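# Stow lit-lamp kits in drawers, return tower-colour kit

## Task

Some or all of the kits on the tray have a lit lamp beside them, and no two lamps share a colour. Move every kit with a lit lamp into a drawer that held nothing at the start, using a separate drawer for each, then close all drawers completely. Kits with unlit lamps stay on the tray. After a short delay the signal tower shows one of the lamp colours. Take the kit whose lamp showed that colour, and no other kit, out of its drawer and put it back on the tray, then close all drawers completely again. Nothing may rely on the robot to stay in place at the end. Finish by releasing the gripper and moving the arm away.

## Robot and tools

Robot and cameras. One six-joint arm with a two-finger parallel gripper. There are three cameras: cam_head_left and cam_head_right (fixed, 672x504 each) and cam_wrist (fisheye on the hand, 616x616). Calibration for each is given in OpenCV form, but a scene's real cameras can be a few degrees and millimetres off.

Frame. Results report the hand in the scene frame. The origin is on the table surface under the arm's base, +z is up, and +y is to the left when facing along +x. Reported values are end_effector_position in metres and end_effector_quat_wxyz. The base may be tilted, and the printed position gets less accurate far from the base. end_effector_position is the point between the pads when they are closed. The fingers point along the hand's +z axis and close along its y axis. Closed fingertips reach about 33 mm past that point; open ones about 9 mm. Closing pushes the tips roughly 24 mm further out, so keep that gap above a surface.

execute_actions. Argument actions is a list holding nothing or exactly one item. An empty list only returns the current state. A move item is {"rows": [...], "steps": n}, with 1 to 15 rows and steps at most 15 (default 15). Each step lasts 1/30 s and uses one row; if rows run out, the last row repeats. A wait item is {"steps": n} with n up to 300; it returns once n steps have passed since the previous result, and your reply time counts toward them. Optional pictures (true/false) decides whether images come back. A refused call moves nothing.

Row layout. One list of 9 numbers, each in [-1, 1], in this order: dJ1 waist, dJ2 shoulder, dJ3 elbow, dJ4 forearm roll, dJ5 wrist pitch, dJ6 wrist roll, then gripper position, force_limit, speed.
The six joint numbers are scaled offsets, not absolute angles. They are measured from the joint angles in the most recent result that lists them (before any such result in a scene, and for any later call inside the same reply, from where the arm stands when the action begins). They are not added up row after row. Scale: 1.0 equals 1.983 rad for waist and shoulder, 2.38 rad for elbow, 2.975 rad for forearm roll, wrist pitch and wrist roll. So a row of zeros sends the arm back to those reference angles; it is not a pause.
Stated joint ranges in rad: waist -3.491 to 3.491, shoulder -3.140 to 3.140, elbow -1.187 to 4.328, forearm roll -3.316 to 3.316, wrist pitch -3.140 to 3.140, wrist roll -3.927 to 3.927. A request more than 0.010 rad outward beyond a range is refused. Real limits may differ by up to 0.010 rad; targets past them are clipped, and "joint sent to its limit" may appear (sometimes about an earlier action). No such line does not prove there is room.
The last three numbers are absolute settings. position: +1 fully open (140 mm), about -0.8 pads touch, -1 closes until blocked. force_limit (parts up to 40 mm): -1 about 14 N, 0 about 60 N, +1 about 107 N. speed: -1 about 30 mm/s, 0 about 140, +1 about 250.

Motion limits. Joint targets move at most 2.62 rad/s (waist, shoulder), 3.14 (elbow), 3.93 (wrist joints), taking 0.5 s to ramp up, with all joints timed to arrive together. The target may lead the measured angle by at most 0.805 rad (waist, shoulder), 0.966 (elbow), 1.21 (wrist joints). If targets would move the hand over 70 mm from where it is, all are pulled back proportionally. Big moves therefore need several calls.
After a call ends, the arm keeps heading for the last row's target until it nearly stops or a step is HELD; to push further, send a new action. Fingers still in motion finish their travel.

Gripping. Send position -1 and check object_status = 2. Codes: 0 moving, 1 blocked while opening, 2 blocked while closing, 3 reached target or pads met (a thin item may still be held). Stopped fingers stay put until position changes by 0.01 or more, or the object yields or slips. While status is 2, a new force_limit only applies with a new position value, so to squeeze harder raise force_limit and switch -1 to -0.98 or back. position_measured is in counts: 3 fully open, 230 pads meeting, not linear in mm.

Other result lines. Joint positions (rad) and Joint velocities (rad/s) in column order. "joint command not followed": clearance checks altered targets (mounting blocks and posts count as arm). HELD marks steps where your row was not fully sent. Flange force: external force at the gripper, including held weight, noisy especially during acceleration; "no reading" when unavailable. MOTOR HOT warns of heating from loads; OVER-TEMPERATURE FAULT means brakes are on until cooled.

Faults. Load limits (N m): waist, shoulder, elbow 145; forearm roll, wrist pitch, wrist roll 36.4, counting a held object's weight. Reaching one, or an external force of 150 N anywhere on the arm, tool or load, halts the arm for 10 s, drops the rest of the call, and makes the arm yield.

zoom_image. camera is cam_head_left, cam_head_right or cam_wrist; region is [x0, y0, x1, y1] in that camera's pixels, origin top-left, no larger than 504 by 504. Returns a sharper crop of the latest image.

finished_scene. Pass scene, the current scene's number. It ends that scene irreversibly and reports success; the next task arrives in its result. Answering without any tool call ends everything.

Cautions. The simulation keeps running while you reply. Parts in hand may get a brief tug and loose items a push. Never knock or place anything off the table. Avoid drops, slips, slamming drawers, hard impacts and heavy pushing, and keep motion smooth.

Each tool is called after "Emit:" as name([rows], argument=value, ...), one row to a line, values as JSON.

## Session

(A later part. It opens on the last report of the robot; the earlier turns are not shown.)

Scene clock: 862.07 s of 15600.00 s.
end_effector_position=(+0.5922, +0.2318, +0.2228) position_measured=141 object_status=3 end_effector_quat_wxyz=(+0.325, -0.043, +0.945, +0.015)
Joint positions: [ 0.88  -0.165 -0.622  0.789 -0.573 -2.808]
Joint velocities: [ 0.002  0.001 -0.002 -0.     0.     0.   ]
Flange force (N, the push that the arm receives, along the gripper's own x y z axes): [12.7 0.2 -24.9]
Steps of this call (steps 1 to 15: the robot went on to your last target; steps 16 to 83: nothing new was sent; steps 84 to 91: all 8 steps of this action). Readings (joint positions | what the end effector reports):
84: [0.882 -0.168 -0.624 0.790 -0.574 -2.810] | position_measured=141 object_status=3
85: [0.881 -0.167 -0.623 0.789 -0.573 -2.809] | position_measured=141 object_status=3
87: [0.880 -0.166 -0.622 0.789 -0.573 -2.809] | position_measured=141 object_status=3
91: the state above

Emit:
execute_actions([
  {"rows":[[0.004,-0.006,-0.005,0.001,-0.002,-0.003,-0.1,0.2,0],[0.004,-0.006,-0.005,0.001,-0.002,-0.003,-0.1,0.2,0],[0.0149,0.0192,0.0539,-0.1039,-0.0564,0.0857,-0.1,0.2,0]],"steps":15},
], pictures=false)

Emit:
execute_actions([
  {"steps":5},
], pictures=false)

Emit:
execute_actions([
  {"rows":[[-0.0221,0.0367,0.0348,-0.0103,0.0031,0.0208,-0.1,0.2,0]],"steps":13},
])

Emit:
zoom_image(camera="cam_wrist", region=[240,240,400,400])

Scene clock: 870.40 s of 15600.00 s.
end_effector_position=(+0.5614, +0.2287, +0.1981) position_measured=141 object_status=3 end_effector_quat_wxyz=(+0.242, -0.044, +0.969, +0.011)
Joint positions: [ 0.91  -0.127 -0.494  0.481 -0.74  -2.554]
Joint velocities: [ 0.003  0.009  0.025 -0.054 -0.026  0.048]
Flange force (N, the push that the arm receives, along the gripper's own x y z axes): [-9.8 4.0 -2.1]
Steps of this call (steps 1 to 15: the robot went on to your last target; steps 16 to 90: nothing new was sent; then 4.83 s passed at rest; steps 91 to 105: all 15 steps of this action). Readings (joint positions | what the end effector reports):
91: [0.880 -0.165 -0.622 0.789 -0.573 -2.808] | position_measured=141 object_status=3
92: [0.882 -0.168 -0.624 0.789 -0.574 -2.810] | position_measured=141 object_status=3
94: [0.887 -0.173 -0.629 0.787 -0.581 -2.812] | position_measured=141 object_status=3
98: [0.900 -0.159 -0.590 0.684 -0.644 -2.731] | position_measured=141 object_status=3
105: the state above

Scene clock: 870.57 s of 15600.00 s.
end_effector_position=(+0.5612, +0.2287, +0.1979) position_measured=141 object_status=3 end_effector_quat_wxyz=(+0.242, -0.044, +0.969, +0.012)
Joint positions: [ 0.91  -0.127 -0.494  0.48  -0.741 -2.553]
Joint velocities: [ 0.     0.     0.001 -0.001 -0.001 -0.   ]
Flange force (N, the push that the arm receives, along the gripper's own x y z axes): [-1.7 0.7 -3.3]
Steps of this call (steps 1 to 5: the robot went on to your last target). Readings (joint positions | what the end effector reports):
1: [0.910 -0.127 -0.494 0.480 -0.741 -2.554] | position_measured=141 object_status=3
2: [0.910 -0.127 -0.494 0.480 -0.741 -2.553] | position_measured=141 object_status=3
4: [0.910 -0.127 -0.494 0.480 -0.741 -2.553] | position_measured=141 object_status=3
5: the state above

Scene clock: 871.00 s of 15600.00 s.
end_effector_position=(+0.5917, +0.2320, +0.1980) position_measured=141 object_status=3 end_effector_quat_wxyz=(+0.242, -0.044, +0.969, +0.012)
Joint positions: [ 0.866 -0.055 -0.411  0.449 -0.732 -2.491]
Joint velocities: [-0.001  0.001  0.001  0.001  0.     0.   ]
Flange force (N, the push that the arm receives, along the gripper's own x y z axes): [-2.9 0.9 -4.0]
Steps of this call (steps 1 to 13: all 13 steps of this action). Readings (joint positions | what the end effector reports):
1: [0.910 -0.127 -0.493 0.480 -0.741 -2.553] | position_measured=141 object_status=3
2: [0.907 -0.124 -0.490 0.478 -0.740 -2.550] | position_measured=141 object_status=3
4: [0.893 -0.100 -0.463 0.468 -0.736 -2.530] | position_measured=141 object_status=3
8: [0.867 -0.056 -0.412 0.450 -0.732 -2.493] | position_measured=141 object_status=3
13: the state above
camera_calibration (this result's frames):
cam_wrist: T_world_to_cam=[[-0.159532, 0.984189, -0.0769459, -0.106986], [0.677658, 0.165857, 0.716429, -0.573492], [0.717864, 0.0621506, -0.693403, -0.10828], [0, 0, 0, 1]] pos_world=[0.449294, 0.207142, 0.327553]

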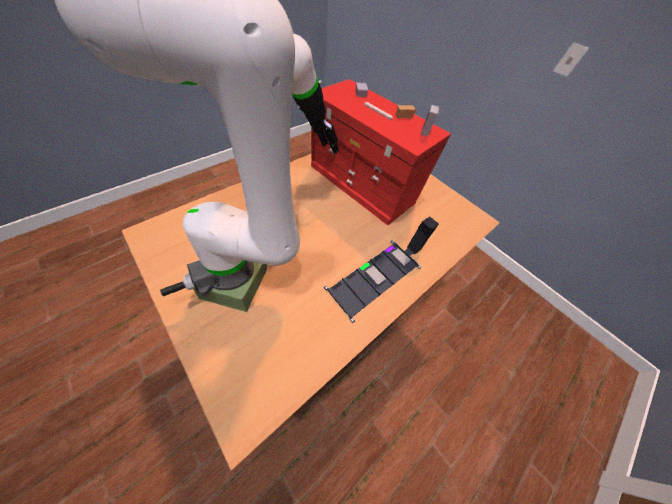

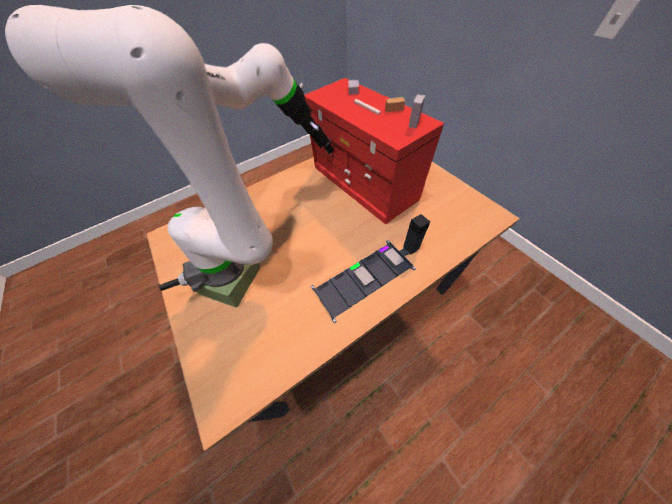

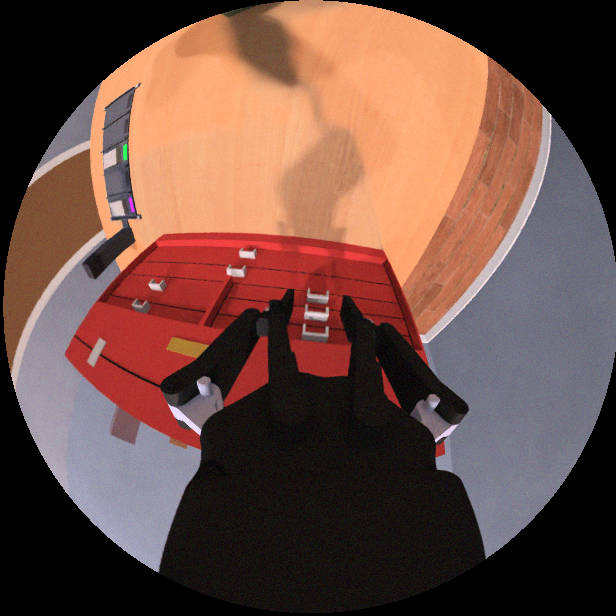

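Region (240, 240, 400, 400) of cam_wrist's 616x616 image, scaled by 3.150, with more detail than that image has.

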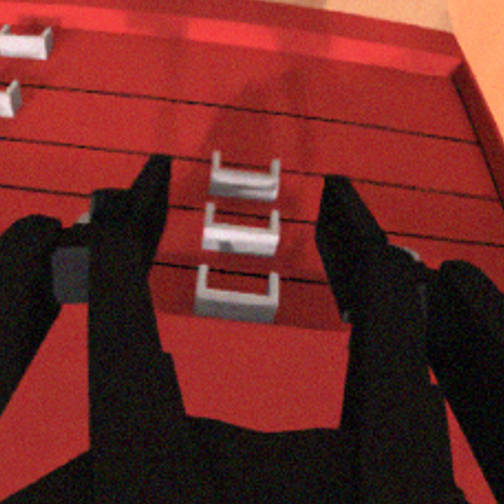

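Emit:
execute_actions([
  {"rows":[[-0.0004,0,0,0,0,0,-1,0.2,0]],"steps":13},
], pictures=false)

Emit:
execute_actions([
  {"rows":[[0.0029,-0.0052,-0.0051,0.0015,-0.0002,-0.0029,-1,0.2,0],[0.0078,-0.0139,-0.0135,0.004,-0.0007,-0.0078,-1,0.2,0],[0.0153,-0.0262,-0.0251,0.0075,-0.0018,-0.0147,-1,0.2,0],[0.0245,-0.0403,-0.038,0.0113,-0.0035,-0.0228,-1,0.2,0],[0.0344,-0.0546,-0.0507,0.015,-0.0058,-0.031,-1,0.2,0],[0.045,-0.069,-0.063,0.0186,-0.0087,-0.0394,-1,0.2,0],[0.0563,-0.0835,-0.0751,0.0221,-0.0121,-0.048,-1,0.2,0],[0.0684,-0.0982,-0.0869,0.0255,-0.0161,-0.0567,-1,0.2,0],[0.0811,-0.113,-0.0984,0.0288,-0.0207,-0.0657,-1,0.2,0],[0.0946,-0.1279,-0.1096,0.0319,-0.0258,-0.0747,-1,0.2,0],[0.1088,-0.1429,-0.1205,0.035,-0.0315,-0.084,-1,0.2,0],[0.1218,-0.1562,-0.1298,0.0375,-0.0369,-0.0922,-1,0.2,0],[0.1334,-0.1676,-0.1376,0.0397,-0.0419,-0.0994,-1,0.2,0],[0.1434,-0.1772,-0.144,0.0414,-0.0463,-0.1054,-1,0.2,0],[0.1495,-0.183,-0.1478,0.0424,-0.0491,-0.1091,-1,0.2,0]],"steps":15},
], pictures=false)

Emit:
execute_actions([
  {"steps":11},
], pictures=false)

Emit:
execute_actions([
  {"rows":[[0,0,0,0,0,0,-0.1,0.2,0.5],[0,0,0,0,0,0,-0.1,0.2,0.5],[0,0,0,0,0,0,-0.1,0.2,0.5],[0,0,0,0,0,0,-0.1,0.2,0.5],[0,0,0,0,0,0,-0.1,0.2,0.5],[0,0,0,-0.07,0,0,-0.1,0.2,0.5],[0,0,0,-0.07,0,0,-0.1,0.2,0.5],[0,0,0,-0.07,0,0,-0.1,0.2,0.5],[0,0,0,-0.07,0,0,-0.1,0.2,0.5],[0,0,0,-0.07,0,0,-0.1,0.2,0.5],[0,0,0,-0.07,0,0,-0.1,0.2,0.5],[-0.3843,0.1099,0.0475,-0.1597,-0.0578,0.039,-0.1,0.2,0.5]],"steps":15},
], pictures=false)

Emit:
execute_actions([
  {"steps":27},
], pictures=false)

Emit:
execute_actions([
  {"rows":[[-0.3603,0.2193,0.1766,-0.0783,0.0001,0.0186,-0.22,0.2,0]],"steps":15},
], pictures=false)

Emit:
execute_actions([
  {"steps":19},
])

Emit:
zoom_image(camera="cam_wrist", region=[240,230,400,390])

Scene clock: 904.67 s of 15600.00 s.
end_effector_position=(+0.5919, +0.2315, +0.1980) position_measured=194 object_status=0 end_effector_quat_wxyz=(+0.242, -0.044, +0.969, +0.011)
Joint positions: [ 0.865 -0.054 -0.411  0.449 -0.731 -2.491]
Joint velocities: [ 0.  0.  0. -0. -0.  0.]
Flange force (N, the push that the arm receives, along the gripper's own x y z axes): [-1.8 2.9 -9.8]
Steps of this call (steps 1 to 15: the robot went on to your last target; steps 16 to 90: nothing new was sent; then 30.23 s passed at rest; steps 91 to 103: all 13 steps of this action). Readings (joint positions | what the end effector reports):
91: [0.866 -0.054 -0.411 0.449 -0.732 -2.491] | position_measured=141 object_status=0
92: [0.865 -0.054 -0.411 0.449 -0.732 -2.491] | position_measured=145 object_status=0
94: [0.865 -0.054 -0.411 0.449 -0.732 -2.491] | position_measured=161 object_status=0
98: [0.865 -0.054 -0.411 0.449 -0.731 -2.491] | position_measured=191 object_status=0
103: the state above

Scene clock: 905.17 s of 15600.00 s.
end_effector_position=(+0.4783, +0.2239, +0.1985) position_measured=194 object_status=2 end_effector_quat_wxyz=(+0.241, -0.046, +0.969, +0.011)
Joint positions: [ 1.073 -0.326 -0.685  0.548 -0.823 -2.731]
Joint velocities: [ 0.71  -0.754 -0.66   0.23  -0.416 -0.689]
Flange force (N, the push that the arm receives, along the gripper's own x y z axes): [7.0 -32.5 -1.3]
Steps of this call (steps 1 to 15: all 15 steps of this action). Readings (joint positions | what the end effector reports):
1: [0.865 -0.055 -0.411 0.449 -0.731 -2.491] | position_measured=194 object_status=2
2: [0.866 -0.058 -0.414 0.450 -0.731 -2.494] | position_measured=194 object_status=2
4: [0.877 -0.075 -0.434 0.458 -0.733 -2.509] | position_measured=194 object_status=2
8: [0.924 -0.148 -0.514 0.487 -0.747 -2.571] | position_measured=194 object_status=2
15: the state above

Scene clock: 905.53 s of 15600.00 s.
end_effector_position=(+0.4437, +0.2199, +0.1979) position_measured=194 object_status=2 end_effector_quat_wxyz=(+0.242, -0.046, +0.969, +0.012)
Joint positions: [ 1.162 -0.417 -0.763  0.575 -0.877 -2.816]
Joint velocities: [ 0.001 -0.001 -0.003  0.001 -0.002 -0.001]
Flange force (N, the push that the arm receives, along the gripper's own x y z axes): [-6.5 -2.0 -5.6]
Steps of this call (steps 1 to 11: the robot went on to your last target). Readings (joint positions | what the end effector reports):
1: [1.096 -0.350 -0.706 0.556 -0.837 -2.754] | position_measured=194 object_status=2
2: [1.117 -0.372 -0.725 0.562 -0.850 -2.774] | position_measured=194 object_status=2
4: [1.148 -0.404 -0.751 0.572 -0.869 -2.803] | position_measured=194 object_status=2
8: [1.161 -0.417 -0.762 0.575 -0.877 -2.816] | position_measured=194 object_status=2
11: the state above

Scene clock: 906.03 s of 15600.00 s.
end_effector_position=(+0.4030, +0.2108, +0.1550) position_measured=141 object_status=3 end_effector_quat_wxyz=(+0.166, +0.020, +0.985, +0.040)
Joint positions: [ 1.138 -0.411 -0.76   0.373 -0.885 -2.813]
Joint velocities: [-0.48   0.14   0.078 -0.273 -0.132  0.076]
Flange force (N, the push that the arm receives, along the gripper's own x y z axes): [15.2 6.6 -6.4]
Steps of this call (steps 1 to 15: all 15 steps of this action). Readings (joint positions | what the end effector reports):
1: [1.162 -0.417 -0.763 0.575 -0.877 -2.816] | position_measured=194 object_status=0
2: [1.162 -0.417 -0.763 0.575 -0.877 -2.816] | position_measured=194 object_status=0
4: [1.162 -0.417 -0.763 0.575 -0.877 -2.816] | position_measured=169 object_status=0
8: [1.162 -0.417 -0.763 0.557 -0.877 -2.816] | position_measured=141 object_status=0
15: the state above

Scene clock: 906.93 s of 15600.00 s.
end_effector_position=(+0.3723, -0.0629, +0.0964) position_measured=141 object_status=3 end_effector_quat_wxyz=(+0.024, +0.393, +0.917, -0.067)
Joint positions: [ 0.4   -0.2   -0.65   0.101 -1.049 -2.7  ]
Joint velocities: [-0.04   0.012  0.006 -0.016 -0.008  0.006]
Flange force (N, the push that the arm receives, along the gripper's own x y z axes): [-9.6 -3.8 0.7]
Steps of this call (steps 1 to 27: the robot went on to your last target). Readings (joint positions | what the end effector reports):
1: [1.119 -0.405 -0.757 0.364 -0.890 -2.810] | position_measured=141 object_status=3
2: [1.094 -0.398 -0.753 0.356 -0.897 -2.806] | position_measured=141 object_status=3
4: [1.032 -0.380 -0.744 0.335 -0.910 -2.796] | position_measured=141 object_status=3
8: [0.912 -0.346 -0.726 0.290 -0.936 -2.778] | position_measured=141 object_status=3
27: the state above

Scene clock: 907.43 s of 15600.00 s.
end_effector_position=(+0.4077, -0.1742, +0.0890) position_measured=157 object_status=3 end_effector_quat_wxyz=(+0.002, +0.583, +0.812, -0.035)
Joint positions: [-0.     0.044 -0.414 -0.03  -1.049 -2.669]
Joint velocities: [-1.     0.609  0.589 -0.324 -0.     0.078]
Flange force (N, the push that the arm receives, along the gripper's own x y z axes): [2.8 4.2 -5.6]
Steps of this call (steps 1 to 15: all 15 steps of this action). Readings (joint positions | what the end effector reports):
1: [0.400 -0.199 -0.649 0.100 -1.049 -2.700] | position_measured=141 object_status=0
2: [0.396 -0.197 -0.647 0.099 -1.049 -2.700] | position_measured=145 object_status=0
4: [0.372 -0.183 -0.633 0.091 -1.049 -2.698] | position_measured=157 object_status=0
8: [0.254 -0.111 -0.564 0.053 -1.049 -2.689] | position_measured=157 object_status=0
15: the state above

Scene clock: 908.07 s of 15600.00 s.
end_effector_position=(+0.4082, -0.2927, +0.0749) position_measured=157 object_status=3 end_effector_quat_wxyz=(+0.000, +0.712, +0.702, +0.000)
Joint positions: [-0.314  0.235 -0.229 -0.132 -1.049 -2.645]
Joint velocities: [-0.002  0.001 -0.     0.     0.002  0.   ]
Flange force (N, the push that the arm receives, along the gripper's own x y z axes): [0.6 0.9 -3.2]
Steps of this call (steps 1 to 19: the robot went on to your last target). Readings (joint positions | what the end effector reports):
1: [-0.034 0.064 -0.395 -0.041 -1.049 -2.666] | position_measured=157 object_status=3
2: [-0.067 0.084 -0.375 -0.052 -1.049 -2.664] | position_measured=157 object_status=3
4: [-0.131 0.124 -0.337 -0.073 -1.049 -2.659] | position_measured=157 object_status=3
8: [-0.251 0.197 -0.267 -0.111 -1.049 -2.650] | position_measured=157 object_status=3
19: the state above
camera_calibration (this result's frames):
cam_wrist: T_world_to_cam=[[0.995883, 0.083257, -0.0358416, -0.367774], [0.0902697, -0.946848, 0.308755, -0.329339], [-0.00823049, -0.31072, -0.950466, 0.177238], [0, 0, 0, 1]] pos_world=[0.397448, -0.226143, 0.256962]

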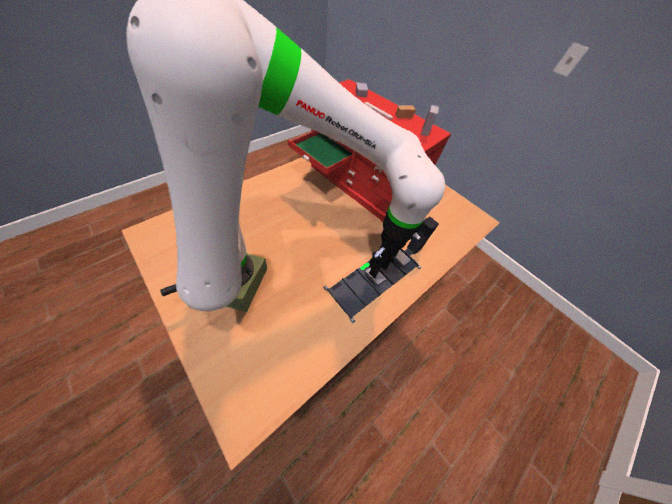

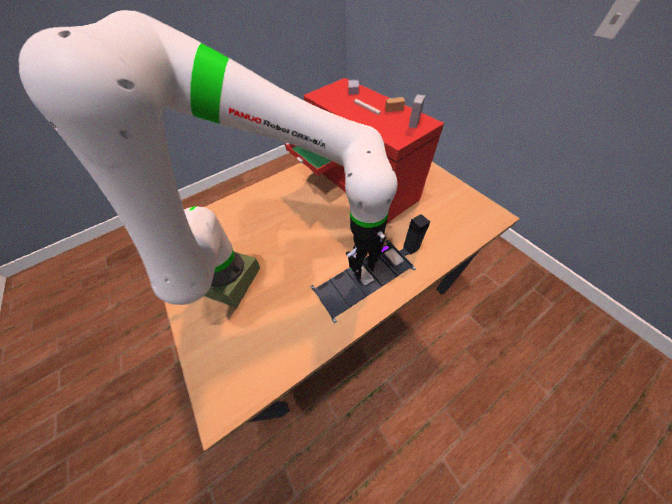

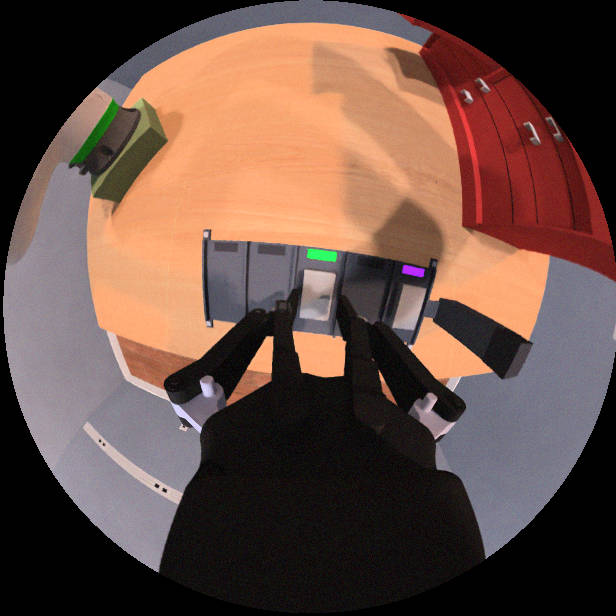

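Region (240, 230, 400, 390) of cam_wrist's 616x616 image, scaled by 3.150, with more detail than that image has.

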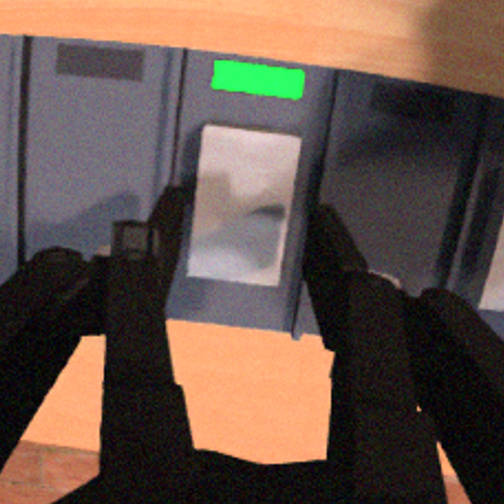

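Emit:
execute_actions([
  {"rows":[[0.0035,0.0219,-0.0132,-0.0023,0.0249,0.0014,-0.22,0.2,0],[0.0035,0.0219,-0.0132,-0.0023,0.0249,0.0014,-0.22,0.2,0],[0.0035,0.0219,-0.0132,-0.0023,0.0249,0.0014,-0.22,0.2,0],[0.0035,0.0219,-0.0132,-0.0023,0.0249,0.0014,-0.22,0.2,0],[0.0035,0.0219,-0.0132,-0.0023,0.0249,0.0014,-0.22,0.2,0],[0.0035,0.0219,-0.0132,-0.0023,0.0249,0.0014,-0.22,0.2,0],[0.0035,0.0219,-0.0132,-0.0023,0.0249,0.0014,-0.22,0.2,0],[0.0035,0.0219,-0.0132,-0.0023,0.0249,0.0014,-0.22,0.2,0],[0.0035,0.0219,-0.0132,-0.0023,0.0249,0.0014,-1,0.2,-0.3]],"steps":15},
], pictures=false)

Emit:
execute_actions([
  {"steps":8},
], pictures=false)

Emit:
execute_actions([
  {"rows":[[-0.0039,-0.0227,0.0123,0.002,-0.0251,-0.0014,-1,0.2,0],[-0.0039,-0.0227,0.0123,0.002,-0.0251,-0.0014,-1,0.2,0],[-0.0039,-0.0227,0.0123,0.002,-0.0251,-0.0014,-1,0.2,0],[-0.0039,-0.0227,0.0123,0.002,-0.0251,-0.0014,-1,0.2,0],[-0.0039,-0.0227,0.0123,0.002,-0.0251,-0.0014,-1,0.2,0],[0.1296,-0.1909,0.0505,0.0164,-0.1664,0.1145,-1,0.2,0]],"steps":15},
], pictures=false)

Emit:
execute_actions([
  {"steps":15},
], pictures=false)

Emit:
execute_actions([
  {"rows":[[0.3931,0.118,0.1305,0.0282,-0.0027,0.0751,-1,0.2,0]],"steps":15},
], pictures=false)

Emit:
execute_actions([
  {"steps":24},
], pictures=false)

Emit:
execute_actions([
  {"rows":[[0.0003,0.007,-0.0331,0,0.0312,0,-1,0.2,0]],"steps":12},
], pictures=false)

Emit:
execute_actions([
  {"rows":[[0,0.0005,-0.0015,0,0.0015,0,-1,0.2,0]],"steps":8},
])

Scene clock: 925.67 s of 15600.00 s.
end_effector_position=(+0.4071, -0.2923, +0.0420) position_measured=175 object_status=0 end_effector_quat_wxyz=(-0.000, +0.713, +0.702, +0.000)
Joint positions: [-0.307  0.279 -0.261 -0.139 -0.975 -2.641]
Joint velocities: [-0.     0.001 -0.002 -0.001 -0.    -0.   ]
Flange force (N, the push that the arm receives, along the gripper's own x y z axes): [7.3 -3.7 -34.1]
Steps of this call (steps 1 to 15: the robot went on to your last target; steps 16 to 90: nothing new was sent; then 14.10 s passed at rest; steps 91 to 105: all 15 steps of this action). Readings (joint positions | what the end effector reports):
91: [-0.314 0.235 -0.229 -0.132 -1.048 -2.645] | position_measured=157 object_status=3
92: [-0.314 0.238 -0.231 -0.133 -1.043 -2.644] | position_measured=157 object_status=3
94: [-0.311 0.258 -0.245 -0.136 -1.010 -2.643] | position_measured=157 object_status=3
98: [-0.307 0.278 -0.260 -0.139 -0.976 -2.641] | position_measured=157 object_status=3
105: the state above

Scene clock: 925.93 s of 15600.00 s.
end_effector_position=(+0.4070, -0.2923, +0.0419) position_measured=175 object_status=2 end_effector_quat_wxyz=(-0.000, +0.713, +0.702, +0.000)
Joint positions: [-0.307  0.279 -0.261 -0.139 -0.975 -2.641]
Joint velocities: [ 0.001  0.     0.    -0.002  0.     0.   ]
Flange force (N, the push that the arm receives, along the gripper's own x y z axes): [8.8 -3.8 -41.1]
Steps of this call (steps 1 to 8: the robot went on to your last target). Readings (joint positions | what the end effector reports):
1: [-0.307 0.279 -0.261 -0.139 -0.975 -2.641] | position_measured=175 object_status=0
2: [-0.307 0.279 -0.261 -0.139 -0.975 -2.641] | position_measured=175 object_status=0
4: [-0.307 0.279 -0.261 -0.139 -0.975 -2.641] | position_measured=175 object_status=2
8: the state above

Scene clock: 926.43 s of 15600.00 s.
end_effector_position=(+0.4198, -0.2239, +0.1655) position_measured=175 object_status=2 end_effector_quat_wxyz=(-0.007, +0.589, +0.808, -0.002)
Joint positions: [-0.186  0.067 -0.186 -0.112 -1.26  -2.477]
Joint velocities: [ 0.506 -0.622  0.169  0.079 -0.774  0.653]
Flange force (N, the push that the arm receives, along the gripper's own x y z axes): [-3.5 6.0 -1.7]
Steps of this call (steps 1 to 15: all 15 steps of this action). Readings (joint positions | what the end effector reports):
1: [-0.307 0.279 -0.261 -0.139 -0.975 -2.641] | position_measured=175 object_status=2
2: [-0.307 0.277 -0.260 -0.139 -0.978 -2.641] | position_measured=175 object_status=2
4: [-0.311 0.257 -0.247 -0.137 -1.011 -2.642] | position_measured=175 object_status=2
8: [-0.305 0.215 -0.226 -0.131 -1.076 -2.631] | position_measured=175 object_status=2
15: the state above

Scene clock: 926.93 s of 15600.00 s.
end_effector_position=(+0.4053, -0.1561, +0.2533) position_measured=175 object_status=2 end_effector_quat_wxyz=(-0.013, +0.445, +0.896, -0.006)
Joint positions: [-0.05  -0.1   -0.141 -0.09  -1.47  -2.3  ]
Joint velocities: [ 0.002 -0.002  0.001  0.001 -0.001  0.002]
Flange force (N, the push that the arm receives, along the gripper's own x y z axes): [4.2 0.3 -1.0]
Steps of this call (steps 1 to 15: the robot went on to your last target). Readings (joint positions | what the end effector reports):
1: [-0.169 0.046 -0.180 -0.109 -1.287 -2.454] | position_measured=175 object_status=2
2: [-0.152 0.025 -0.174 -0.106 -1.313 -2.432] | position_measured=175 object_status=2
4: [-0.117 -0.018 -0.163 -0.101 -1.367 -2.387] | position_measured=175 object_status=2
8: [-0.060 -0.088 -0.144 -0.092 -1.454 -2.313] | position_measured=175 object_status=2
15: the state above

Scene clock: 927.43 s of 15600.00 s.
end_effector_position=(+0.4920, -0.0310, +0.2541) position_measured=175 object_status=2 end_effector_quat_wxyz=(-0.011, +0.250, +0.968, -0.008)
Joint positions: [ 0.27  -0.003 -0.013 -0.056 -1.473 -2.208]
Joint velocities: [ 0.777  0.232  0.31   0.082 -0.008  0.221]
Flange force (N, the push that the arm receives, along the gripper's own x y z axes): [1.3 1.8 -1.8]
Steps of this call (steps 1 to 15: all 15 steps of this action). Readings (joint positions | what the end effector reports):
1: [-0.050 -0.100 -0.140 -0.090 -1.470 -2.300] | position_measured=175 object_status=2
2: [-0.047 -0.099 -0.139 -0.090 -1.470 -2.299] | position_measured=175 object_status=2
4: [-0.023 -0.091 -0.130 -0.087 -1.470 -2.292] | position_measured=175 object_status=2
8: [0.082 -0.059 -0.088 -0.076 -1.471 -2.262] | position_measured=175 object_status=2
15: the state above

Scene clock: 928.23 s of 15600.00 s.
end_effector_position=(+0.5336, +0.2081, +0.2550) position_measured=175 object_status=2 end_effector_quat_wxyz=(-0.000, -0.044, +0.999, +0.000)
Joint positions: [ 0.729  0.134  0.17  -0.006 -1.478 -2.077]
Joint velocities: [ 0.003  0.001  0.    -0.001  0.     0.   ]
Flange force (N, the push that the arm receives, along the gripper's own x y z axes): [-2.2 -0.3 -1.9]
Steps of this call (steps 1 to 24: the robot went on to your last target). Readings (joint positions | what the end effector reports):
1: [0.296 0.005 -0.003 -0.053 -1.473 -2.201] | position_measured=175 object_status=2
2: [0.322 0.013 0.008 -0.050 -1.474 -2.193] | position_measured=175 object_status=2
4: [0.374 0.028 0.028 -0.045 -1.474 -2.178] | position_measured=175 object_status=2
8: [0.476 0.059 0.069 -0.034 -1.475 -2.149] | position_measured=175 object_status=2
24: the state above

Scene clock: 928.63 s of 15600.00 s.
end_effector_position=(+0.5336, +0.2081, +0.2142) position_measured=175 object_status=2 end_effector_quat_wxyz=(-0.000, -0.044, +0.999, +0.000)
Joint positions: [ 0.73   0.148  0.091 -0.006 -1.385 -2.077]
Joint velocities: [-0.    -0.    -0.003  0.     0.001  0.   ]
Flange force (N, the push that the arm receives, along the gripper's own x y z axes): [3.6 0.1 0.3]
Steps of this call (steps 1 to 12: all 12 steps of this action). Readings (joint positions | what the end effector reports):
1: [0.729 0.134 0.170 -0.006 -1.478 -2.077] | position_measured=175 object_status=2
2: [0.729 0.135 0.167 -0.006 -1.473 -2.077] | position_measured=175 object_status=2
4: [0.729 0.140 0.138 -0.006 -1.439 -2.077] | position_measured=175 object_status=2
8: [0.730 0.148 0.092 -0.006 -1.386 -2.077] | position_measured=175 object_status=2
12: the state above

Scene clock: 928.90 s of 15600.00 s.
end_effector_position=(+0.5336, +0.2081, +0.2122) position_measured=175 object_status=2 end_effector_quat_wxyz=(-0.000, -0.044, +0.999, +0.000)
Joint positions: [ 0.73   0.149  0.088 -0.006 -1.381 -2.077]
Joint velocities: [-0.     0.    -0.001  0.001  0.001 -0.001]
Flange force (N, the push that the arm receives, along the gripper's own x y z axes): [-0.2 1.1 -3.1]
Steps of this call (steps 1 to 8: all 8 steps of this action). Readings (joint positions | what the end effector reports):
1: [0.730 0.148 0.091 -0.006 -1.385 -2.077] | position_measured=175 object_status=2
2: [0.730 0.148 0.090 -0.006 -1.383 -2.077] | position_measured=175 object_status=2
4: [0.730 0.149 0.088 -0.006 -1.381 -2.077] | position_measured=175 object_status=2
8: the state above
camera_calibration (this result's frames):
cam_wrist: T_world_to_cam=[[-0.185262, 0.982035, -0.03584, -0.0861876], [0.932792, 0.187212, 0.307978, -0.59429], [0.309155, 0.0236253, -0.950718, 0.225522], [0, 0, 0, 1]] pos_world=[0.46866, 0.190569, 0.394347]

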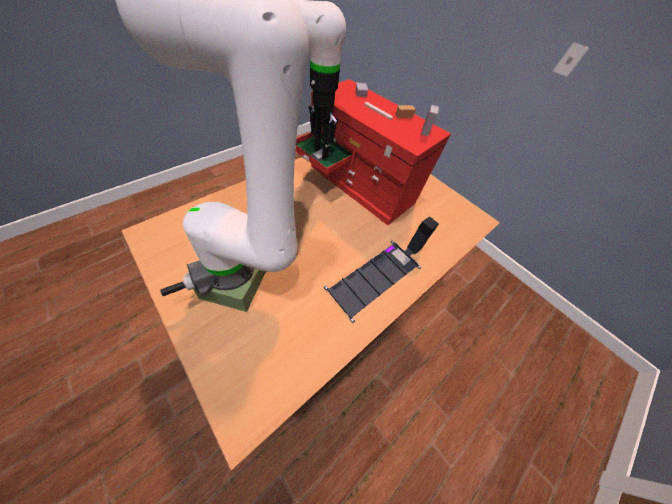

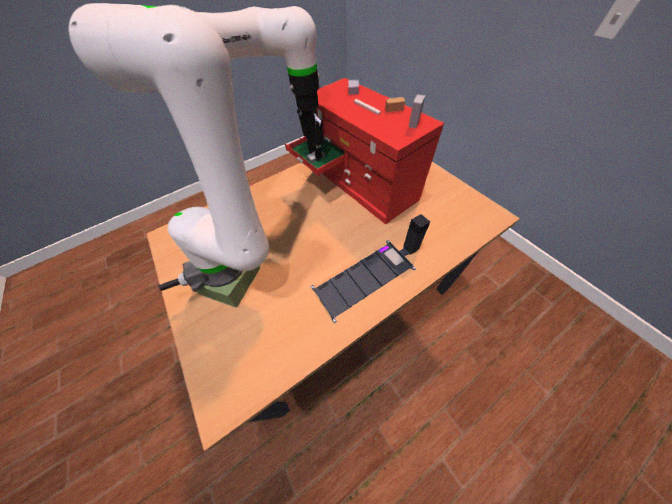

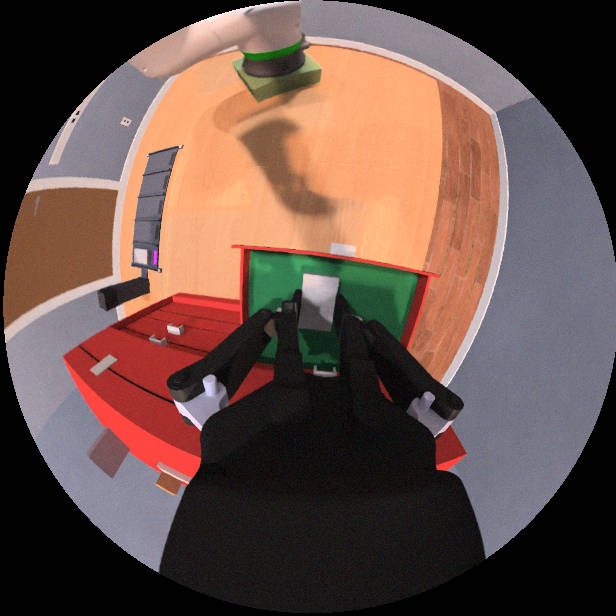

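Emit:
execute_actions([
  {"rows":[[0,0.0005,-0.0015,0,0.0015,0,-1,0.2,0]],"steps":7},
], pictures=false)

Emit:
execute_actions([
  {"rows":[[0,0,0,0,0,0,-0.1,0.2,0.3],[0,0,0,0,0,0,-0.1,0.2,0.3],[0,0,0,0,0,0,-0.1,0.2,0.3],[0,0,0,0,0,0,-0.1,0.2,0.3],[0,0,0,0,0,0,-0.1,0.2,0.3],[0,-0.008,0.036,0,-0.034,0,-0.1,0.2,0.3],[0,-0.008,0.036,0,-0.034,0,-0.1,0.2,0.3],[0,-0.008,0.036,0,-0.034,0,-0.1,0.2,0.3],[0,-0.008,0.036,0,-0.034,0,-0.1,0.2,0.3],[0,-0.008,0.036,0,-0.034,0,-0.1,0.2,0.3],[0,-0.008,0.036,0,-0.034,0,-0.1,0.2,0.3],[0.24,-0.3197,-0.3191,0.1761,0.1161,-0.2276,-0.1,0.2,0.3]],"steps":15},
], pictures=false)

Emit:
execute_actions([
  {"steps":26},
], pictures=false)

Emit:
execute_actions([
  {"rows":[[-0.0121,0.0242,-0.0431,0.0208,0.0471,-0.0269,-0.1,0.2,0]],"steps":13},
])

Emit:
execute_actions([
  {"rows":[[-0.006,0.0058,0.0037,-0.001,0.0029,0.0037,-0.1,0.2,0],[-0.0104,0.0097,0.0062,-0.0017,0.0048,0.0062,-0.1,0.2,0],[-0.0165,0.0155,0.01,-0.0027,0.0076,0.0099,-0.1,0.2,0],[-0.0265,0.0251,0.0164,-0.0044,0.012,0.0159,-0.1,0.2,0],[-0.0381,0.0365,0.0242,-0.0066,0.017,0.0231,-0.1,0.2,0],[-0.0447,0.0432,0.0288,-0.0078,0.0197,0.0272,-0.1,0.2,0],[-0.0511,0.0498,0.0335,-0.0091,0.0224,0.0313,-0.1,0.2,0],[-0.0583,0.0573,0.0389,-0.0106,0.0253,0.036,-0.1,0.2,0],[-0.0653,0.0648,0.0444,-0.0122,0.0281,0.0406,-0.1,0.2,0],[-0.0721,0.0723,0.05,-0.0137,0.0307,0.0451,-0.1,0.2,0],[-0.0788,0.0797,0.0556,-0.0153,0.0332,0.0496,-0.1,0.2,0],[-0.0852,0.0871,0.0613,-0.0169,0.0356,0.0541,-0.1,0.2,0],[-0.0915,0.0945,0.0671,-0.0186,0.0378,0.0586,-0.1,0.2,0],[-0.0976,0.1019,0.073,-0.0203,0.0399,0.063,-0.1,0.2,0],[-0.1036,0.1092,0.0789,-0.022,0.0418,0.0673,-0.1,0.2,0]],"steps":15},
], pictures=false)

Emit:
execute_actions([
  {"steps":8},
], pictures=false)

Emit:
execute_actions([
  {"rows":[[-0.0057,0.0073,0.006,-0.0017,0.0018,0.0043,-0.1,0.2,0],[-0.0113,0.0145,0.0121,-0.0035,0.0034,0.0086,-0.1,0.2,0],[-0.0167,0.0217,0.0182,-0.0053,0.0049,0.0128,-0.1,0.2,0],[-0.0219,0.0289,0.0244,-0.0071,0.0063,0.017,-0.1,0.2,0],[-0.027,0.0361,0.0307,-0.0089,0.0075,0.0211,-0.1,0.2,0],[-0.0318,0.0432,0.0371,-0.0108,0.0086,0.0252,-0.1,0.2,0],[-0.0365,0.0503,0.0435,-0.0127,0.0095,0.0293,-0.1,0.2,0],[-0.041,0.0573,0.05,-0.0146,0.0103,0.0333,-0.1,0.2,0],[-0.0453,0.0644,0.0566,-0.0166,0.011,0.0373,-0.1,0.2,0],[-0.0485,0.0696,0.0616,-0.0181,0.0114,0.0402,-0.1,0.2,0],[-0.0515,0.0748,0.0666,-0.0196,0.0117,0.0432,-0.1,0.2,0],[-0.0539,0.0792,0.0709,-0.0208,0.012,0.0456,-0.1,0.2,0],[-0.0558,0.0826,0.0742,-0.0218,0.0121,0.0475,-0.1,0.2,0],[-0.0572,0.0852,0.0768,-0.0226,0.0121,0.049,-0.1,0.2,0],[-0.0583,0.0873,0.0789,-0.0232,0.0122,0.0501,-0.1,0.2,0]],"steps":15},
], pictures=false)

Emit:
execute_actions([
  {"steps":7},
], pictures=false)

Emit:
execute_actions([
  {"rows":[[-0.0007,0.0014,0.0014,-0.0004,0,0.0008,-0.1,0.2,0]],"steps":8},
], pictures=false)

Scene clock: 961.33 s of 15600.00 s.
end_effector_position=(+0.5337, +0.2081, +0.2104) position_measured=175 object_status=2 end_effector_quat_wxyz=(-0.000, -0.044, +0.999, +0.000)
Joint positions: [ 0.73   0.15   0.085 -0.006 -1.376 -2.077]
Joint velocities: [-0.001  0.001 -0.003 -0.001  0.002 -0.   ]
Flange force (N, the push that the arm receives, along the gripper's own x y z axes): [0.0 1.6 -35.9]
Steps of this call (steps 1 to 15: the robot went on to your last target; steps 16 to 90: nothing new was sent; then 29.20 s passed at rest; steps 91 to 97: all 7 steps of this action). Readings (joint positions | what the end effector reports):
91: [0.730 0.149 0.088 -0.006 -1.380 -2.077] | position_measured=175 object_status=2
92: [0.730 0.149 0.086 -0.006 -1.379 -2.077] | position_measured=175 object_status=2
94: [0.730 0.150 0.085 -0.006 -1.377 -2.077] | position_measured=175 object_status=2
97: the state above

Scene clock: 961.83 s of 15600.00 s.
end_effector_position=(+0.5327, +0.2108, +0.2660) position_measured=141 object_status=3 end_effector_quat_wxyz=(+0.014, -0.041, +0.999, -0.001)
Joint positions: [ 0.748  0.107  0.156  0.014 -1.467 -2.103]
Joint velocities: [ 0.346 -0.49  -0.399  0.38   0.232 -0.49 ]
Flange force (N, the push that the arm receives, along the gripper's own x y z axes): [-24.8 1.4 -9.2]
Steps of this call (steps 1 to 15: all 15 steps of this action). Readings (joint positions | what the end effector reports):
1: [0.730 0.150 0.085 -0.006 -1.376 -2.077] | position_measured=175 object_status=0
2: [0.730 0.150 0.084 -0.006 -1.376 -2.077] | position_measured=175 object_status=0
4: [0.730 0.150 0.084 -0.006 -1.376 -2.077] | position_measured=152 object_status=0
8: [0.730 0.147 0.099 -0.006 -1.394 -2.077] | position_measured=141 object_status=0
15: the state above

Scene clock: 962.70 s of 15600.00 s.
end_effector_position=(+0.4321, +0.2166, +0.2465) position_measured=141 object_status=3 end_effector_quat_wxyz=(+0.236, -0.046, +0.970, +0.014)
Joint positions: [ 1.206 -0.484 -0.675  0.518 -1.031 -2.754]
Joint velocities: [ 0.001 -0.001 -0.     0.001 -0.     0.   ]
Flange force (N, the push that the arm receives, along the gripper's own x y z axes): [0.4 1.4 -4.8]
Steps of this call (steps 1 to 26: the robot went on to your last target). Readings (joint positions | what the end effector reports):
1: [0.762 0.088 0.139 0.029 -1.457 -2.122] | position_measured=141 object_status=3
2: [0.779 0.064 0.115 0.048 -1.444 -2.147] | position_measured=141 object_status=3
4: [0.825 0.002 0.046 0.099 -1.406 -2.212] | position_measured=141 object_status=3
8: [0.956 -0.169 -0.176 0.243 -1.288 -2.398] | position_measured=141 object_status=3
26: the state above

Scene clock: 963.13 s of 15600.00 s.
end_effector_position=(+0.4367, +0.2190, +0.1978) position_measured=141 object_status=3 end_effector_quat_wxyz=(+0.242, -0.046, +0.969, +0.012)
Joint positions: [ 1.182 -0.436 -0.777  0.58  -0.891 -2.834]
Joint velocities: [-0.     0.001 -0.002 -0.     0.002 -0.   ]
Flange force (N, the push that the arm receives, along the gripper's own x y z axes): [-0.1 0.0 -4.9]
Steps of this call (steps 1 to 13: all 13 steps of this action). Readings (joint positions | what the end effector reports):
1: [1.206 -0.484 -0.675 0.518 -1.031 -2.754] | position_measured=141 object_status=3
2: [1.204 -0.483 -0.679 0.520 -1.025 -2.757] | position_measured=141 object_status=3
4: [1.198 -0.470 -0.705 0.536 -0.990 -2.777] | position_measured=141 object_status=3
8: [1.183 -0.439 -0.773 0.576 -0.898 -2.830] | position_measured=141 object_status=3
13: the state above
camera_calibration (this result's frames):
cam_wrist: T_world_to_cam=[[-0.163154, 0.983643, -0.0763366, -0.11738], [0.677035, 0.167905, 0.716542, -0.466366], [0.717638, 0.0652239, -0.693355, 0.0031244], [0, 0, 0, 1]] pos_world=[0.294353, 0.193562, 0.327377]

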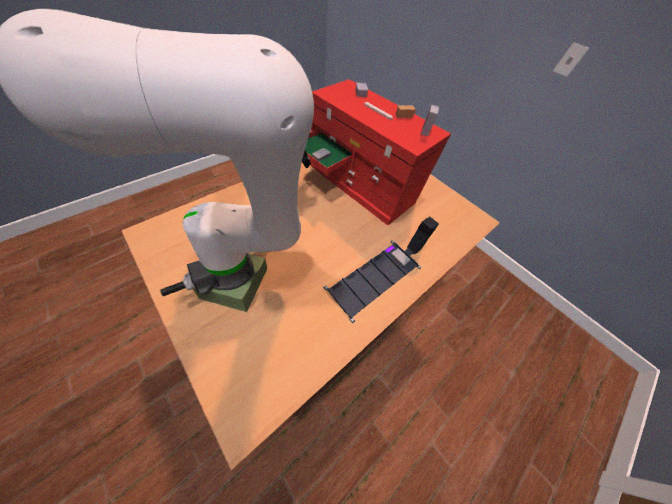

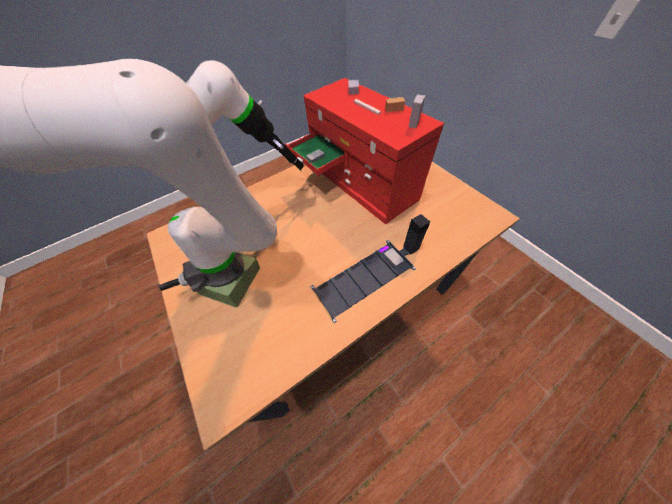

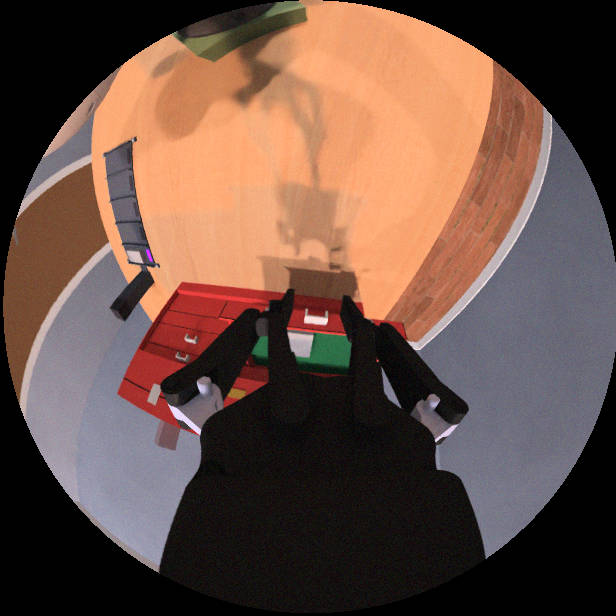

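Scene clock: 963.63 s of 15600.00 s.
end_effector_position=(+0.5023, +0.2251, +0.1979) position_measured=141 object_status=3 end_effector_quat_wxyz=(+0.241, -0.045, +0.969, +0.012)
Joint positions: [ 1.017 -0.268 -0.635  0.53  -0.788 -2.677]
Joint velocities: [-0.377  0.434  0.403 -0.145  0.205  0.391]
Flange force (N, the push that the arm receives, along the gripper's own x y z axes): [1.7 0.7 -2.5]
Steps of this call (steps 1 to 15: all 15 steps of this action). Readings (joint positions | what the end effector reports):
1: [1.181 -0.436 -0.777 0.580 -0.891 -2.834] | position_measured=141 object_status=3
2: [1.178 -0.433 -0.776 0.579 -0.888 -2.831] | position_measured=141 object_status=3
4: [1.165 -0.420 -0.766 0.576 -0.879 -2.819] | position_measured=141 object_status=3
8: [1.114 -0.371 -0.725 0.562 -0.845 -2.772] | position_measured=141 object_status=3
15: the state above

Scene clock: 963.90 s of 15600.00 s.
end_effector_position=(+0.5224, +0.2261, +0.1978) position_measured=141 object_status=3 end_effector_quat_wxyz=(+0.242, -0.045, +0.969, +0.012)
Joint positions: [ 0.976 -0.22  -0.59   0.514 -0.767 -2.634]
Joint velocities: [-0.003  0.004  0.003 -0.003  0.001  0.003]
Flange force (N, the push that the arm receives, along the gripper's own x y z axes): [-2.5 0.3 -4.8]
Steps of this call (steps 1 to 8: the robot went on to your last target). Readings (joint positions | what the end effector reports):
1: [1.005 -0.254 -0.622 0.526 -0.781 -2.664] | position_measured=141 object_status=3
2: [0.994 -0.240 -0.609 0.521 -0.775 -2.652] | position_measured=141 object_status=3
4: [0.980 -0.224 -0.593 0.516 -0.768 -2.637] | position_measured=141 object_status=3
8: the state above

Scene clock: 964.40 s of 15600.00 s.
end_effector_position=(+0.5877, +0.2312, +0.1980) position_measured=141 object_status=3 end_effector_quat_wxyz=(+0.242, -0.044, +0.969, +0.012)
Joint positions: [ 0.871 -0.065 -0.423  0.453 -0.732 -2.5  ]
Joint velocities: [-0.145  0.254  0.298 -0.109  0.02   0.212]
Flange force (N, the push that the arm receives, along the gripper's own x y z axes): [-7.8 3.5 0.7]
Steps of this call (steps 1 to 15: all 15 steps of this action). Readings (joint positions | what the end effector reports):
1: [0.976 -0.220 -0.589 0.514 -0.766 -2.633] | position_measured=141 object_status=3
2: [0.973 -0.216 -0.586 0.513 -0.765 -2.630] | position_measured=141 object_status=3
4: [0.960 -0.199 -0.569 0.507 -0.759 -2.615] | position_measured=141 object_status=3
8: [0.925 -0.150 -0.518 0.488 -0.745 -2.572] | position_measured=141 object_status=3
15: the state above

Scene clock: 964.63 s of 15600.00 s.
end_effector_position=(+0.5951, +0.2321, +0.1980) position_measured=141 object_status=3 end_effector_quat_wxyz=(+0.242, -0.044, +0.969, +0.012)
Joint positions: [ 0.861 -0.047 -0.402  0.445 -0.73  -2.485]
Joint velocities: [-0.001  0.003  0.002 -0.001  0.     0.002]
Flange force (N, the push that the arm receives, along the gripper's own x y z axes): [1.8 -1.6 -7.9]
Steps of this call (steps 1 to 7: the robot went on to your last target). Readings (joint positions | what the end effector reports):
1: [0.866 -0.057 -0.414 0.450 -0.731 -2.493] | position_measured=141 object_status=3
2: [0.863 -0.052 -0.407 0.447 -0.731 -2.489] | position_measured=141 object_status=3
4: [0.861 -0.048 -0.403 0.445 -0.730 -2.485] | position_measured=141 object_status=3
7: the state above

Scene clock: 964.90 s of 15600.00 s.
end_effector_position=(+0.5962, +0.2323, +0.1980) position_measured=141 object_status=3 end_effector_quat_wxyz=(+0.242, -0.044, +0.969, +0.012)
Joint positions: [ 0.859 -0.044 -0.399  0.444 -0.73  -2.482]
Joint velocities: [ 0.     0.     0.002 -0.    -0.     0.001]
Flange force (N, the push that the arm receives, along the gripper's own x y z axes): [6.0 -1.4 -14.4]
Steps of this call (steps 1 to 8: all 8 steps of this action). Readings (joint positions | what the end effector reports):
1: [0.861 -0.047 -0.402 0.445 -0.730 -2.485] | position_measured=141 object_status=3
2: [0.860 -0.046 -0.401 0.445 -0.730 -2.484] | position_measured=141 object_status=3
4: [0.860 -0.045 -0.399 0.444 -0.730 -2.483] | position_measured=141 object_status=3
8: the state above


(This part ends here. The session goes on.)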